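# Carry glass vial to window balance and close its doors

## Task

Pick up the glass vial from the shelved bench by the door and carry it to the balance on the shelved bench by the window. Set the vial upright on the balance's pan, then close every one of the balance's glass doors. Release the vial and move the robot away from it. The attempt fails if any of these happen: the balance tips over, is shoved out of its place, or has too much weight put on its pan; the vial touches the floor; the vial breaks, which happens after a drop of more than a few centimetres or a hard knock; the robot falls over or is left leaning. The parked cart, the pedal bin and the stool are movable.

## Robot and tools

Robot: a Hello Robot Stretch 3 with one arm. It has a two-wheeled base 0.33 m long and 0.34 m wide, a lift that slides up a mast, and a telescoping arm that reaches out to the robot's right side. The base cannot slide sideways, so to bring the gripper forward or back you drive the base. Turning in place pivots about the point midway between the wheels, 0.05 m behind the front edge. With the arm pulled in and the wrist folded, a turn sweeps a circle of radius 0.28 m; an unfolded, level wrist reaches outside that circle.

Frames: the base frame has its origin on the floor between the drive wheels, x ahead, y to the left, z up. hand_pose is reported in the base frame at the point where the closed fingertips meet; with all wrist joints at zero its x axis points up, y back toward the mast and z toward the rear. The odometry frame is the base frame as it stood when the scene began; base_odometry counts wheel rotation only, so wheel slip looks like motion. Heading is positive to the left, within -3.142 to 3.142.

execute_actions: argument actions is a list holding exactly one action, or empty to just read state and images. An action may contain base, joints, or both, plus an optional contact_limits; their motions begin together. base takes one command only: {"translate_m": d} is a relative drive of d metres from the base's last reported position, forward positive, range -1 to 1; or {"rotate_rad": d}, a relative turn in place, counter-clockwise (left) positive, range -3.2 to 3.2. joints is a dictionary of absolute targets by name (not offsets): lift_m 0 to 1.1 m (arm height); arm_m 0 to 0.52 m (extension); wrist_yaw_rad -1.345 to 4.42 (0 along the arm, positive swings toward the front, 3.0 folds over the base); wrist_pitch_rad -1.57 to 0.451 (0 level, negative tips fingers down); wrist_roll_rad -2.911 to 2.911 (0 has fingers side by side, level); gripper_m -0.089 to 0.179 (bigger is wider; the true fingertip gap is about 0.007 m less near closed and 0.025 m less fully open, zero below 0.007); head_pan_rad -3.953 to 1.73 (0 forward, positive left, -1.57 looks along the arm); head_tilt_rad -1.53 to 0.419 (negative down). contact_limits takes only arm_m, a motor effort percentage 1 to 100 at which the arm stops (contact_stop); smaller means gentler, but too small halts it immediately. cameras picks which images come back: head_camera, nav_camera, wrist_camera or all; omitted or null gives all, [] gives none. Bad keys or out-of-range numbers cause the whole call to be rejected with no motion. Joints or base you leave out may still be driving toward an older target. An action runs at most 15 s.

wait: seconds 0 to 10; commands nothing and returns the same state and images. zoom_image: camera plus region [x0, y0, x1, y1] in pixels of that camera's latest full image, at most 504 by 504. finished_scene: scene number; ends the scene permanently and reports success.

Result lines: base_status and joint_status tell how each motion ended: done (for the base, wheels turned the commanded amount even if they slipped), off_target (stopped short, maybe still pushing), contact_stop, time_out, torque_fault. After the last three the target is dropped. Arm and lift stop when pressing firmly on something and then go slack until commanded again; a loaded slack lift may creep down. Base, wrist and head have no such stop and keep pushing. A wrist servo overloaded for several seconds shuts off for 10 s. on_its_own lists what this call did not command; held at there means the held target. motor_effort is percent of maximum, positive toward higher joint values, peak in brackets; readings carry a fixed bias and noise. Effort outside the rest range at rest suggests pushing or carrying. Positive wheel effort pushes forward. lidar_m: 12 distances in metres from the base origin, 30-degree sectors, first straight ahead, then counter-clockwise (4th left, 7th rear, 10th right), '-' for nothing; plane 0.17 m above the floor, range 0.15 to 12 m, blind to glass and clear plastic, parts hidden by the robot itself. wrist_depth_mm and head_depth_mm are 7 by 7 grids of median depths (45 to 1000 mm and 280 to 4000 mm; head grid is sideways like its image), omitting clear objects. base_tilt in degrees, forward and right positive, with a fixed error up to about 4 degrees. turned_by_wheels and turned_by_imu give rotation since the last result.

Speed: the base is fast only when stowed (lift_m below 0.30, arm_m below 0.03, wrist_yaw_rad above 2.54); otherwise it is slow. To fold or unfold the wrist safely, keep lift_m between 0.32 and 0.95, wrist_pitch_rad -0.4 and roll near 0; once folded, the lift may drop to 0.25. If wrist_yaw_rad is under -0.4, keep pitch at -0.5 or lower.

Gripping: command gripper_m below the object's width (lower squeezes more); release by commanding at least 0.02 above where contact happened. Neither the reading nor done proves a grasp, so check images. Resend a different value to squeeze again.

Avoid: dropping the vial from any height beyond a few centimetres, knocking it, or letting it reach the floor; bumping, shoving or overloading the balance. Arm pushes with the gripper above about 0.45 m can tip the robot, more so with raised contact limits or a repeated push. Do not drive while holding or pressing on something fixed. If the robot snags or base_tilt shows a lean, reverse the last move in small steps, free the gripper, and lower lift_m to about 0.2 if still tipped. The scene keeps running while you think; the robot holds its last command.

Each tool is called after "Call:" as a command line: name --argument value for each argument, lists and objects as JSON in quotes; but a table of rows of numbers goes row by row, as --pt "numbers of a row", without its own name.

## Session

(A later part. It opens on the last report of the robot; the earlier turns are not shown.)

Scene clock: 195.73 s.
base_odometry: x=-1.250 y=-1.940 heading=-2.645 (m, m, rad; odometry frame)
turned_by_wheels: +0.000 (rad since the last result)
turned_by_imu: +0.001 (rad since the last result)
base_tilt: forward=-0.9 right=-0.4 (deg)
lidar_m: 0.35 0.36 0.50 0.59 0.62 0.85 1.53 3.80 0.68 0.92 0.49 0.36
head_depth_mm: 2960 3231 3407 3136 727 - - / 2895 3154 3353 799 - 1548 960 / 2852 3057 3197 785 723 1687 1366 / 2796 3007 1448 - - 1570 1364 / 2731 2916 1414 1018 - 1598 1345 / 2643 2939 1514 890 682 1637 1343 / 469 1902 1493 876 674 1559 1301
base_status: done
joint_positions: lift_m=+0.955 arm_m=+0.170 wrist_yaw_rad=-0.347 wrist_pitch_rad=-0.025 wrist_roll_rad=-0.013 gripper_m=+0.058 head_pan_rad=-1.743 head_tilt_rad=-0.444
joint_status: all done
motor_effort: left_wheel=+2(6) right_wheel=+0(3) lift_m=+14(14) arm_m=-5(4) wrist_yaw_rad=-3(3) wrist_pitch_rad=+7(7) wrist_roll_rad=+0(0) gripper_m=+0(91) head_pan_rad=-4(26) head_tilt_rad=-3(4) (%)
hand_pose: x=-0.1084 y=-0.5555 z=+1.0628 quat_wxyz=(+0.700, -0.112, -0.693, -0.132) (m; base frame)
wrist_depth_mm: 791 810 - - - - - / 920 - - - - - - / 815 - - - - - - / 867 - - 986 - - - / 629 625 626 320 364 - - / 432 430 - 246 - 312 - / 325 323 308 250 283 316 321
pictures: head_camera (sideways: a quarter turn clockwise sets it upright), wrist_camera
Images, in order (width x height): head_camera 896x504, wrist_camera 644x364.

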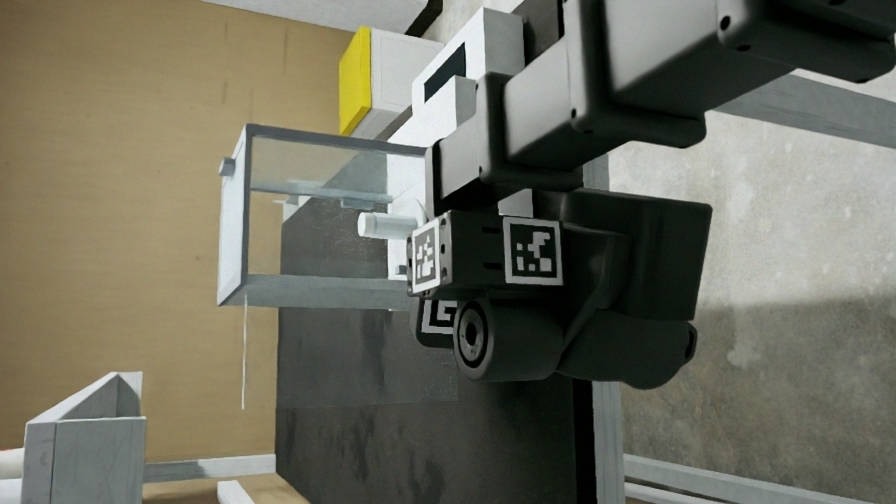

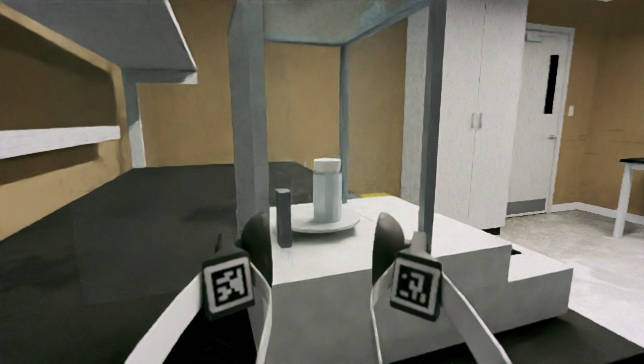

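Call:
execute_actions --actions '[{"joints": {"arm_m": 0.213}, "contact_limits": {"arm_m": 9}}]' --cameras '["wrist_camera"]'

Scene clock: 199.47 s.
base_odometry: x=-1.250 y=-1.940 heading=-2.645 (m, m, rad; odometry frame)
turned_by_wheels: +0.000 (rad since the last result)
turned_by_imu: +0.001 (rad since the last result)
base_tilt: forward=-0.8 right=-0.5 (deg)
lidar_m: 0.35 0.36 0.50 0.59 0.62 0.85 1.53 3.78 0.68 0.92 0.49 0.36
head_depth_mm: 2930 3211 3413 3109 - - - / 2900 3083 3342 798 - 1606 954 / 2857 3033 3228 - 722 1692 1370 / 2799 3024 1454 - - 1678 1355 / 2707 2955 1413 - - 1651 1349 / 2624 2948 1518 886 687 1634 1338 / 469 1906 1479 876 675 1559 1297
base_status: not commanded
joint_positions: lift_m=+0.955 arm_m=+0.213 wrist_yaw_rad=-0.348 wrist_pitch_rad=-0.025 wrist_roll_rad=-0.013 gripper_m=+0.058 head_pan_rad=-1.743 head_tilt_rad=-0.444
joint_status: all done
motor_effort: left_wheel=+2(2) right_wheel=-1(1) lift_m=+14(14) arm_m=+4(5) wrist_yaw_rad=-2(2) wrist_pitch_rad=+7(7) wrist_roll_rad=+0(0) gripper_m=+0(0) head_pan_rad=-4(3) head_tilt_rad=-3(2) (%)
contact_limits: arm_m 9 (drawing in: default 31, maximum 51; extending or still: default 42, maximum 69)
hand_pose: x=-0.1086 y=-0.5979 z=+1.0629 quat_wxyz=(+0.700, -0.112, -0.693, -0.132) (m; base frame)
wrist_depth_mm: 788 820 - - - - - / 912 - - - - - - / 817 - - - - - - / 873 - 857 - - - - / 629 622 623 282 365 - - / 430 425 - 214 - 252 323 / 325 324 309 200 227 264 295
pictures: wrist_camera
Images, in order (width x height): wrist_camera 644x364.

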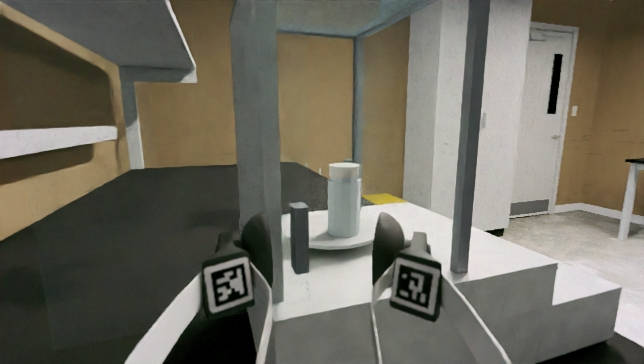

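Call:
execute_actions --actions '[{"joints": {"arm_m": 0.225}, "contact_limits": {"arm_m": 8}}]' --cameras '["wrist_camera"]'

Scene clock: 201.97 s.
base_odometry: x=-1.250 y=-1.940 heading=-2.645 (m, m, rad; odometry frame)
turned_by_wheels: +0.000 (rad since the last result)
turned_by_imu: +0.001 (rad since the last result)
base_tilt: forward=-0.9 right=-0.6 (deg)
lidar_m: 0.35 0.36 0.50 0.59 0.62 0.85 1.53 3.79 0.68 0.92 0.49 0.36
head_depth_mm: 2969 3269 3373 3167 - - - / 2904 3110 3348 797 - 1591 956 / 2862 3064 3101 - 723 1701 1364 / 2807 2997 1449 - - 1687 1358 / 2752 2974 1413 - - 1673 1349 / 2594 2933 1529 889 688 1642 1340 / 468 1900 1484 875 673 1560 1303
base_status: not commanded
joint_positions: lift_m=+0.955 arm_m=+0.218 wrist_yaw_rad=-0.352 wrist_pitch_rad=-0.025 wrist_roll_rad=-0.013 gripper_m=+0.058 head_pan_rad=-1.743 head_tilt_rad=-0.445
joint_status: arm_m contact_stop (moved +0.006 of +0.012)
on_its_own: arm_m is slack since a contact_stop, until your next command for it (your +0.225 is given up)
motor_effort: left_wheel=+2(3) right_wheel=-2(1) lift_m=+14(14) arm_m=+0(9) wrist_yaw_rad=+2(1) wrist_pitch_rad=+7(7) wrist_roll_rad=+0(0) gripper_m=+2(0) head_pan_rad=-4(3) head_tilt_rad=-2(2) (%)
contact_limits: arm_m 8 (drawing in: default 31, maximum 51; extending or still: default 42, maximum 69)
hand_pose: x=-0.1094 y=-0.6032 z=+1.0628 quat_wxyz=(+0.699, -0.114, -0.693, -0.134) (m; base frame)
wrist_depth_mm: 779 802 316 - - - - / 910 - - - - - - / 826 - - - - - - / 874 - 876 869 - - - / 641 633 622 278 366 - - / 431 430 - 214 - 246 301 / 323 326 310 195 221 257 294
pictures: wrist_camera
Images, in order (width x height): wrist_camera 644x364.

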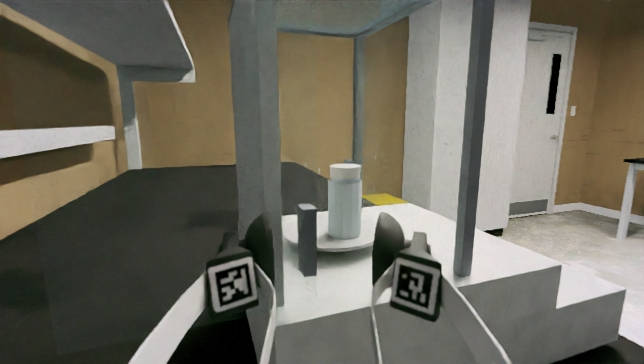

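Call:
execute_actions --actions '[{"base": {"translate_m": -0.115}, "joints": {"arm_m": 0.214, "head_pan_rad": -1.6}}]' --cameras '["head_camera", "wrist_camera"]'

Scene clock: 205.63 s.
base_odometry: x=-1.149 y=-1.885 heading=-2.645 (m, m, rad; odometry frame)
turned_by_wheels: +0.000 (rad since the last result)
turned_by_imu: +0.001 (rad since the last result)
base_tilt: forward=-0.8 right=-0.5 (deg)
lidar_m: 0.46 0.48 0.61 0.59 0.62 0.85 1.42 4.02 0.64 1.32 0.65 0.48
head_depth_mm: 2793 3050 3209 3034 - 1556 1381 / 2830 3018 3256 - 682 798 883 / 2765 2931 1467 - - 1697 1357 / 2762 2957 1592 - - 1680 1366 / 2722 2931 1407 802 690 1681 1353 / 1081 2574 1509 888 687 1656 1350 / 489 1483 1403 871 687 1502 1305
base_status: done
joint_positions: lift_m=+0.955 arm_m=+0.214 wrist_yaw_rad=-0.345 wrist_pitch_rad=-0.025 wrist_roll_rad=-0.013 gripper_m=+0.058 head_pan_rad=-1.607 head_tilt_rad=-0.445
joint_status: all done
motor_effort: left_wheel=+4(4) right_wheel=-2(5) lift_m=+14(14) arm_m=-4(5) wrist_yaw_rad=-5(6) wrist_pitch_rad=+7(7) wrist_roll_rad=+0(0) gripper_m=-2(2) head_pan_rad=+3(19) head_tilt_rad=-2(2) (%)
hand_pose: x=-0.1078 y=-0.5997 z=+1.0628 quat_wxyz=(+0.700, -0.111, -0.693, -0.131) (m; base frame)
wrist_depth_mm: 194 904 - - - - - / 189 - - - - - - / 190 - - - - - - / 188 872 370 - - - - / 183 283 239 304 - - - / 179 228 215 213 - - - / 174 174 181 198 225 261 -
pictures: head_camera (sideways: a quarter turn clockwise sets it upright), wrist_camera
Images, in order (width x height): head_camera 896x504, wrist_camera 644x364.

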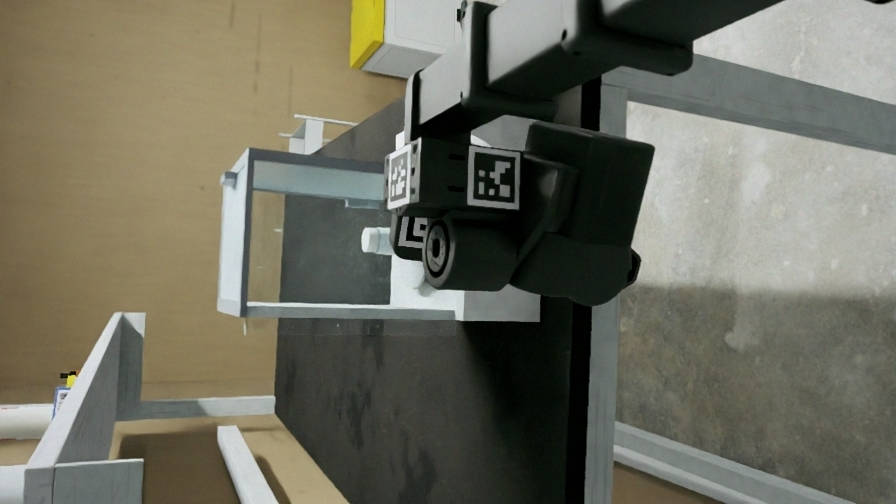

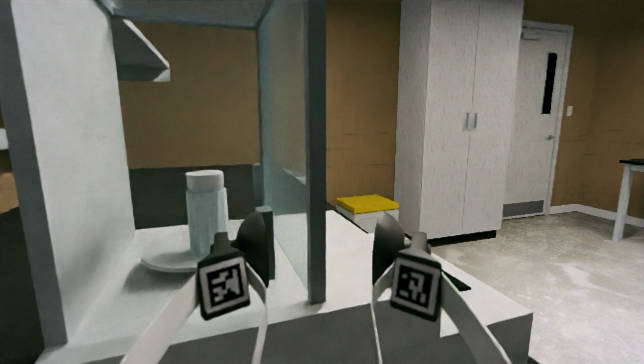

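Call:
execute_actions --actions '[{"base": {"translate_m": -0.013}}]' --cameras '["head_camera", "wrist_camera"]'

Scene clock: 207.87 s.
base_odometry: x=-1.138 y=-1.879 heading=-2.644 (m, m, rad; odometry frame)
turned_by_wheels: +0.000 (rad since the last result)
turned_by_imu: +0.001 (rad since the last result)
base_tilt: forward=-0.9 right=-0.6 (deg)
lidar_m: 0.48 0.50 0.61 0.59 0.62 0.85 1.40 4.03 0.63 1.36 0.67 0.49
head_depth_mm: 2797 3038 3218 2989 - 1609 1388 / 2801 3016 3246 - 683 787 877 / 2764 2974 1490 - - 1695 1374 / 2753 2930 1594 - - 1670 1364 / 2733 2938 1417 726 685 1662 1353 / 1740 2630 1510 889 687 1652 1333 / 703 1532 1444 871 686 1537 1301
base_status: done
joint_positions: lift_m=+0.955 arm_m=+0.214 wrist_yaw_rad=-0.345 wrist_pitch_rad=-0.025 wrist_roll_rad=-0.013 gripper_m=+0.058 head_pan_rad=-1.607 head_tilt_rad=-0.445
joint_status: not commanded
motor_effort: left_wheel=+3(5) right_wheel=-2(6) lift_m=+14(14) arm_m=-4(4) wrist_yaw_rad=-5(4) wrist_pitch_rad=+7(7) wrist_roll_rad=+0(0) gripper_m=-3(2) head_pan_rad=+4(4) head_tilt_rad=-2(2) (%)
hand_pose: x=-0.1078 y=-0.5997 z=+1.0628 quat_wxyz=(+0.700, -0.111, -0.693, -0.131) (m; base frame)
wrist_depth_mm: 217 - - - - - - / 211 - - - - - - / 216 - - - - - - / 210 - 870 - - - - / 205 283 240 328 - - - / 198 229 - 227 - - - / 174 173 182 198 224 - -
pictures: head_camera (sideways: a quarter turn clockwise sets it upright), wrist_camera
Images, in order (width x height): head_camera 896x504, wrist_camera 644x364.

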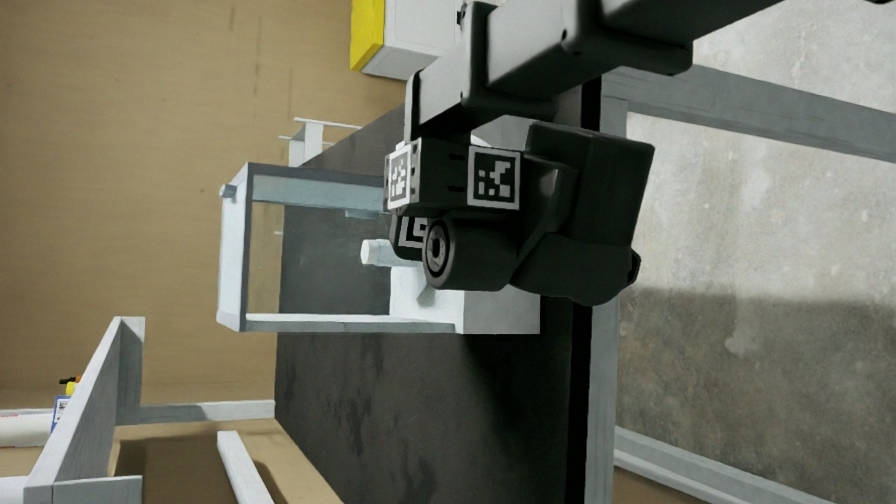

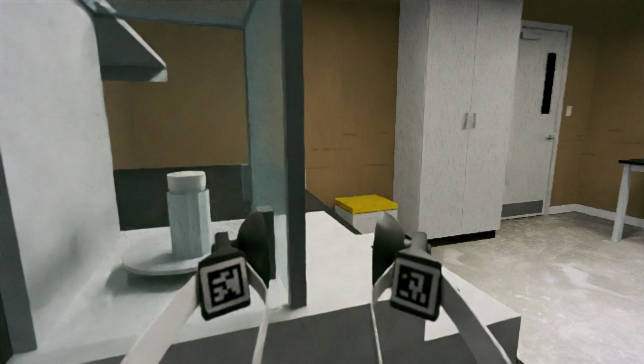

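Call:
execute_actions --actions '[{"base": {"translate_m": -0.006}}]' --cameras '["head_camera", "wrist_camera"]'

Scene clock: 214.17 s.
base_odometry: x=-1.132 y=-1.876 heading=-2.644 (m, m, rad; odometry frame)
turned_by_wheels: +0.000 (rad since the last result)
turned_by_imu: +0.001 (rad since the last result)
base_tilt: forward=-0.8 right=-0.5 (deg)
lidar_m: 0.48 0.50 0.61 0.59 0.62 0.85 1.40 4.02 0.63 1.38 0.68 0.50
head_depth_mm: 2749 2994 3253 3032 - 1621 1389 / 2796 3033 3238 - 682 771 897 / 2765 2990 1355 - - 1685 1368 / 2743 2962 1592 - - 1684 1352 / 2729 2967 1273 671 678 1659 1354 / 1816 2648 1524 889 686 1640 1331 / 734 1618 1459 875 685 1549 1326
base_status: done
joint_positions: lift_m=+0.955 arm_m=+0.214 wrist_yaw_rad=-0.345 wrist_pitch_rad=-0.025 wrist_roll_rad=-0.013 gripper_m=+0.058 head_pan_rad=-1.607 head_tilt_rad=-0.445
joint_status: not commanded
motor_effort: left_wheel=+3(4) right_wheel=-2(4) lift_m=+14(14) arm_m=-4(4) wrist_yaw_rad=-5(5) wrist_pitch_rad=+7(7) wrist_roll_rad=+0(0) gripper_m=-1(2) head_pan_rad=+3(3) head_tilt_rad=-3(2) (%)
hand_pose: x=-0.1078 y=-0.5997 z=+1.0628 quat_wxyz=(+0.700, -0.111, -0.693, -0.131) (m; base frame)
wrist_depth_mm: 231 - - - - - - / 225 - - - - - - / 219 - - - - - - / 214 - - - - - - / 209 281 248 306 - - - / 205 228 - 213 - - - / 174 173 182 198 223 - -
pictures: head_camera (sideways: a quarter turn clockwise sets it upright), wrist_camera
Images, in order (width x height): head_camera 896x504, wrist_camera 644x364.

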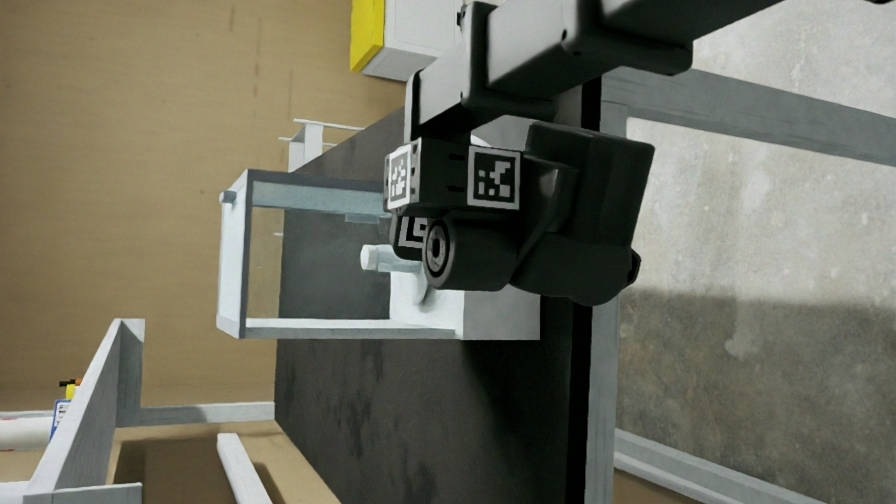

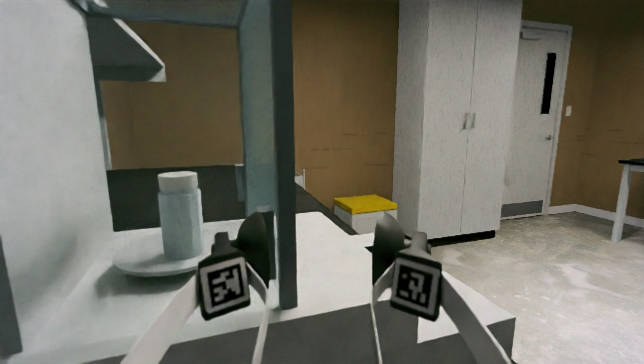

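Call:
execute_actions --actions '[{"base": {"translate_m": -0.005}}]' --cameras '["wrist_camera"]'

Scene clock: 217.00 s.
base_odometry: x=-1.128 y=-1.873 heading=-2.644 (m, m, rad; odometry frame)
turned_by_wheels: +0.000 (rad since the last result)
turned_by_imu: +0.001 (rad since the last result)
base_tilt: forward=-0.8 right=-0.5 (deg)
lidar_m: 0.49 0.51 0.62 0.59 0.62 0.85 1.39 4.01 0.63 1.39 0.68 0.50
head_depth_mm: 2769 3022 3241 3040 - 1613 1395 / 2806 3006 3245 - 681 771 915 / 2793 2976 1354 - - 1675 1336 / 2773 2956 1596 - - 1685 1370 / 2739 2934 1282 673 678 1664 1343 / 1829 2657 1522 887 687 1648 1345 / 1046 1623 1458 873 685 1542 1319
base_status: done
joint_positions: lift_m=+0.955 arm_m=+0.214 wrist_yaw_rad=-0.345 wrist_pitch_rad=-0.025 wrist_roll_rad=-0.013 gripper_m=+0.058 head_pan_rad=-1.607 head_tilt_rad=-0.445
joint_status: not commanded
motor_effort: left_wheel=+3(4) right_wheel=-2(6) lift_m=+14(14) arm_m=-4(4) wrist_yaw_rad=-5(4) wrist_pitch_rad=+7(7) wrist_roll_rad=+0(0) gripper_m=+0(2) head_pan_rad=+4(3) head_tilt_rad=-3(2) (%)
hand_pose: x=-0.1078 y=-0.5997 z=+1.0628 quat_wxyz=(+0.700, -0.111, -0.693, -0.131) (m; base frame)
wrist_depth_mm: 243 - - - - - - / 237 - - - - - - / 231 - - - - - - / 225 - 981 - - - - / 220 282 246 334 - - - / 203 229 213 226 - - - / 174 174 181 198 230 - -
pictures: wrist_camera
Images, in order (width x height): wrist_camera 644x364.

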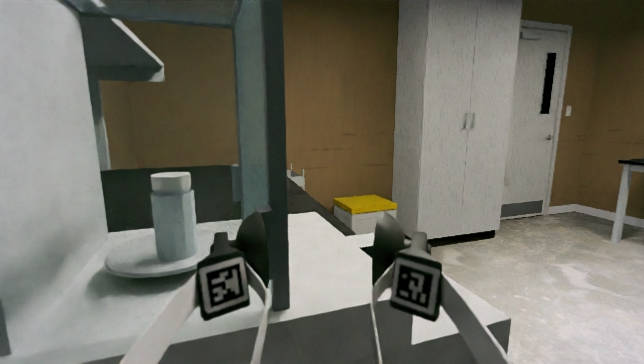

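Call:
zoom_image --camera "wrist_camera" --region '[200, 150, 340, 330]'

Region (200, 150, 340, 330) of wrist_camera's 644x364 image, scaled by 2.800.

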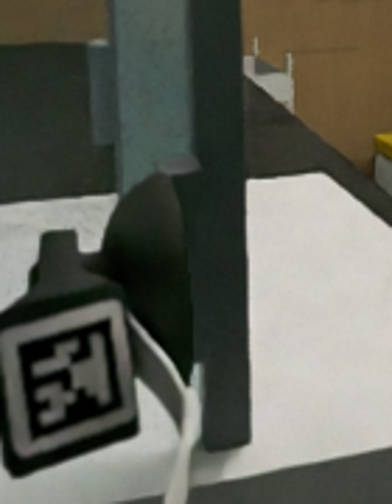

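Call:
execute_actions --actions '[{"joints": {"arm_m": 0.05, "head_tilt_rad": -0.4, "head_pan_rad": -1.57}}]' --cameras '["head_camera", "wrist_camera"]'

Scene clock: 222.37 s.
base_odometry: x=-1.128 y=-1.873 heading=-2.644 (m, m, rad; odometry frame)
turned_by_wheels: +0.000 (rad since the last result)
turned_by_imu: +0.001 (rad since the last result)
base_tilt: forward=-0.8 right=-0.6 (deg)
lidar_m: 0.49 0.51 0.61 0.59 0.62 0.85 1.39 4.01 0.63 1.39 0.68 0.50
head_depth_mm: 2805 2944 3207 2967 681 - - / 2765 3002 3154 817 667 - - / 2788 2959 1704 710 - - - / 2802 3012 1897 698 663 1747 - / 2742 3008 1623 738 668 1726 1393 / 1099 1968 1760 965 690 1704 1375 / 711 1420 1409 955 687 1541 1295
base_status: not commanded
joint_positions: lift_m=+0.955 arm_m=+0.050 wrist_yaw_rad=-0.349 wrist_pitch_rad=-0.025 wrist_roll_rad=-0.013 gripper_m=+0.058 head_pan_rad=-1.577 head_tilt_rad=-0.408
joint_status: all done
motor_effort: left_wheel=+2(4) right_wheel=-1(2) lift_m=+14(14) arm_m=-4(6) wrist_yaw_rad=-1(5) wrist_pitch_rad=+7(7) wrist_roll_rad=+0(0) gripper_m=-1(1) head_pan_rad=+5(8) head_tilt_rad=+5(8) (%)
hand_pose: x=-0.1088 y=-0.4354 z=+1.0629 quat_wxyz=(+0.700, -0.113, -0.693, -0.132) (m; base frame)
wrist_depth_mm: 711 - - - - - - / - - - - - - - / - - - - - - - / 991 408 519 - - - - / 638 337 371 387 - - - / 428 314 - 377 - - - / 328 312 324 339 - - -
pictures: head_camera (sideways: a quarter turn clockwise sets it upright), wrist_camera
Images, in order (width x height): head_camera 896x504, wrist_camera 644x364.

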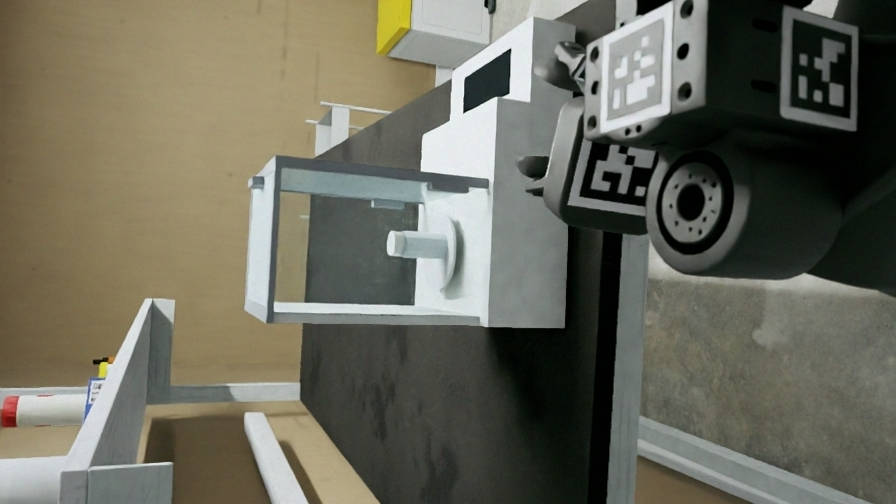

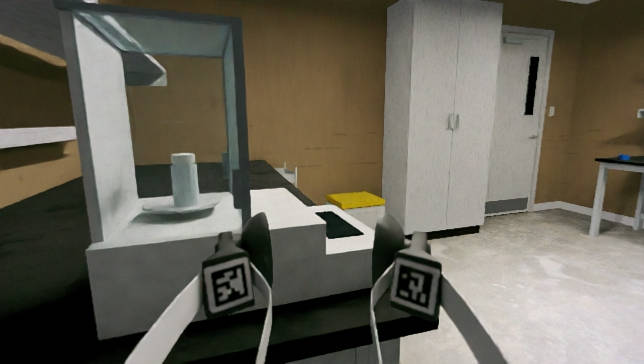

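Call:
zoom_image --camera "head_camera" --region '[235, 140, 515, 345]'

Region (235, 140, 515, 345) of head_camera's 896x504 image, scaled by 1.800, with more detail than that image has; it fills the top 369 rows of this view, and the rest is white.

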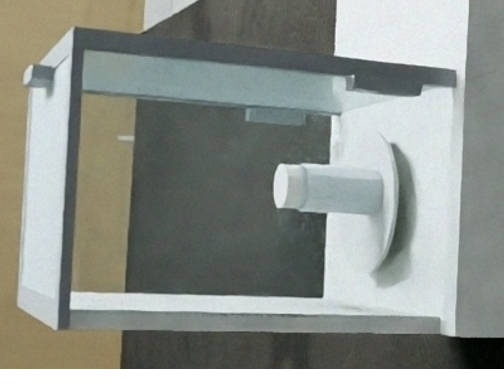

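Call:
execute_actions --actions '[{"base": {"translate_m": -0.25}, "joints": {"arm_m": 0.0, "wrist_yaw_rad": 1.6, "head_pan_rad": -1.25}}]' --cameras '["head_camera"]'

Scene clock: 229.00 s.
base_odometry: x=-0.908 y=-1.754 heading=-2.644 (m, m, rad; odometry frame)
turned_by_wheels: +0.000 (rad since the last result)
turned_by_imu: +0.001 (rad since the last result)
base_tilt: forward=-0.8 right=-0.6 (deg)
lidar_m: 0.74 0.77 0.62 0.60 0.62 0.85 1.15 3.56 2.82 0.59 0.88 0.76
head_depth_mm: 2687 2854 2959 1221 2098 1778 - / 2742 2945 2008 1022 647 691 1300 / 2781 2955 1548 754 660 1683 1326 / 1918 1977 1682 689 688 1738 1398 / 1380 1643 693 706 716 1713 - / 832 1320 1382 964 762 1599 - / 831 1119 1150 948 798 1381 1309
base_status: done
joint_positions: lift_m=+0.955 arm_m=+0.002 wrist_yaw_rad=+1.597 wrist_pitch_rad=-0.025 wrist_roll_rad=-0.013 gripper_m=+0.058 head_pan_rad=-1.257 head_tilt_rad=-0.408
joint_status: all done
joint sent to its limit — the command would take arm_m past its lower limit, so that joint was sent only as far as its limit.
motor_effort: left_wheel=+2(4) right_wheel=+0(4) lift_m=+14(14) arm_m=-4(4) wrist_yaw_rad=+3(3) wrist_pitch_rad=+7(7) wrist_roll_rad=+0(0) gripper_m=+1(1) head_pan_rad=+4(27) head_tilt_rad=+5(4) (%)
hand_pose: x=+0.2341 y=-0.1407 z=+1.0629 quat_wxyz=(+0.503, +0.509, -0.483, +0.504) (m; base frame)
wrist_depth_mm: 656 643 632 618 612 603 603 / 676 658 651 644 631 625 613 / 698 679 671 665 648 640 628 / 706 700 693 678 671 661 652 / 738 729 698 698 691 682 618 / 770 756 - 722 - 710 594 / 780 758 768 749 736 718 647
pictures: head_camera (sideways: a quarter turn clockwise sets it upright)
Images, in order (width x height): head_camera 896x504.

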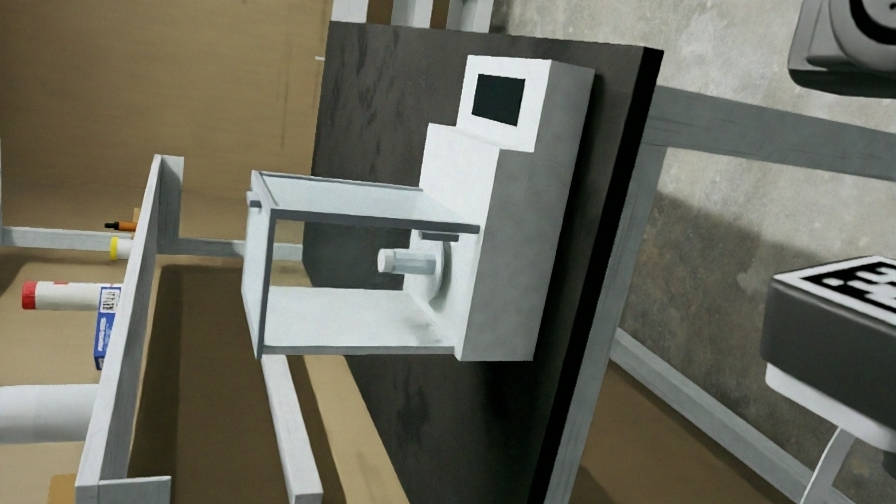

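Call:
zoom_image --camera "head_camera" --region '[230, 160, 500, 370]'

Region (230, 160, 500, 370) of head_camera's 896x504 image, scaled by 1.867, with more detail than that image has.

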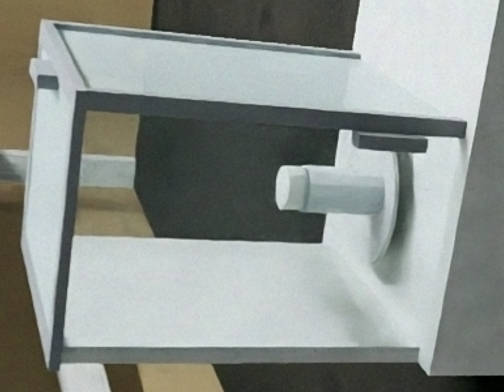

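Call:
finished_scene --scene 2

The scene is finished: the task was done.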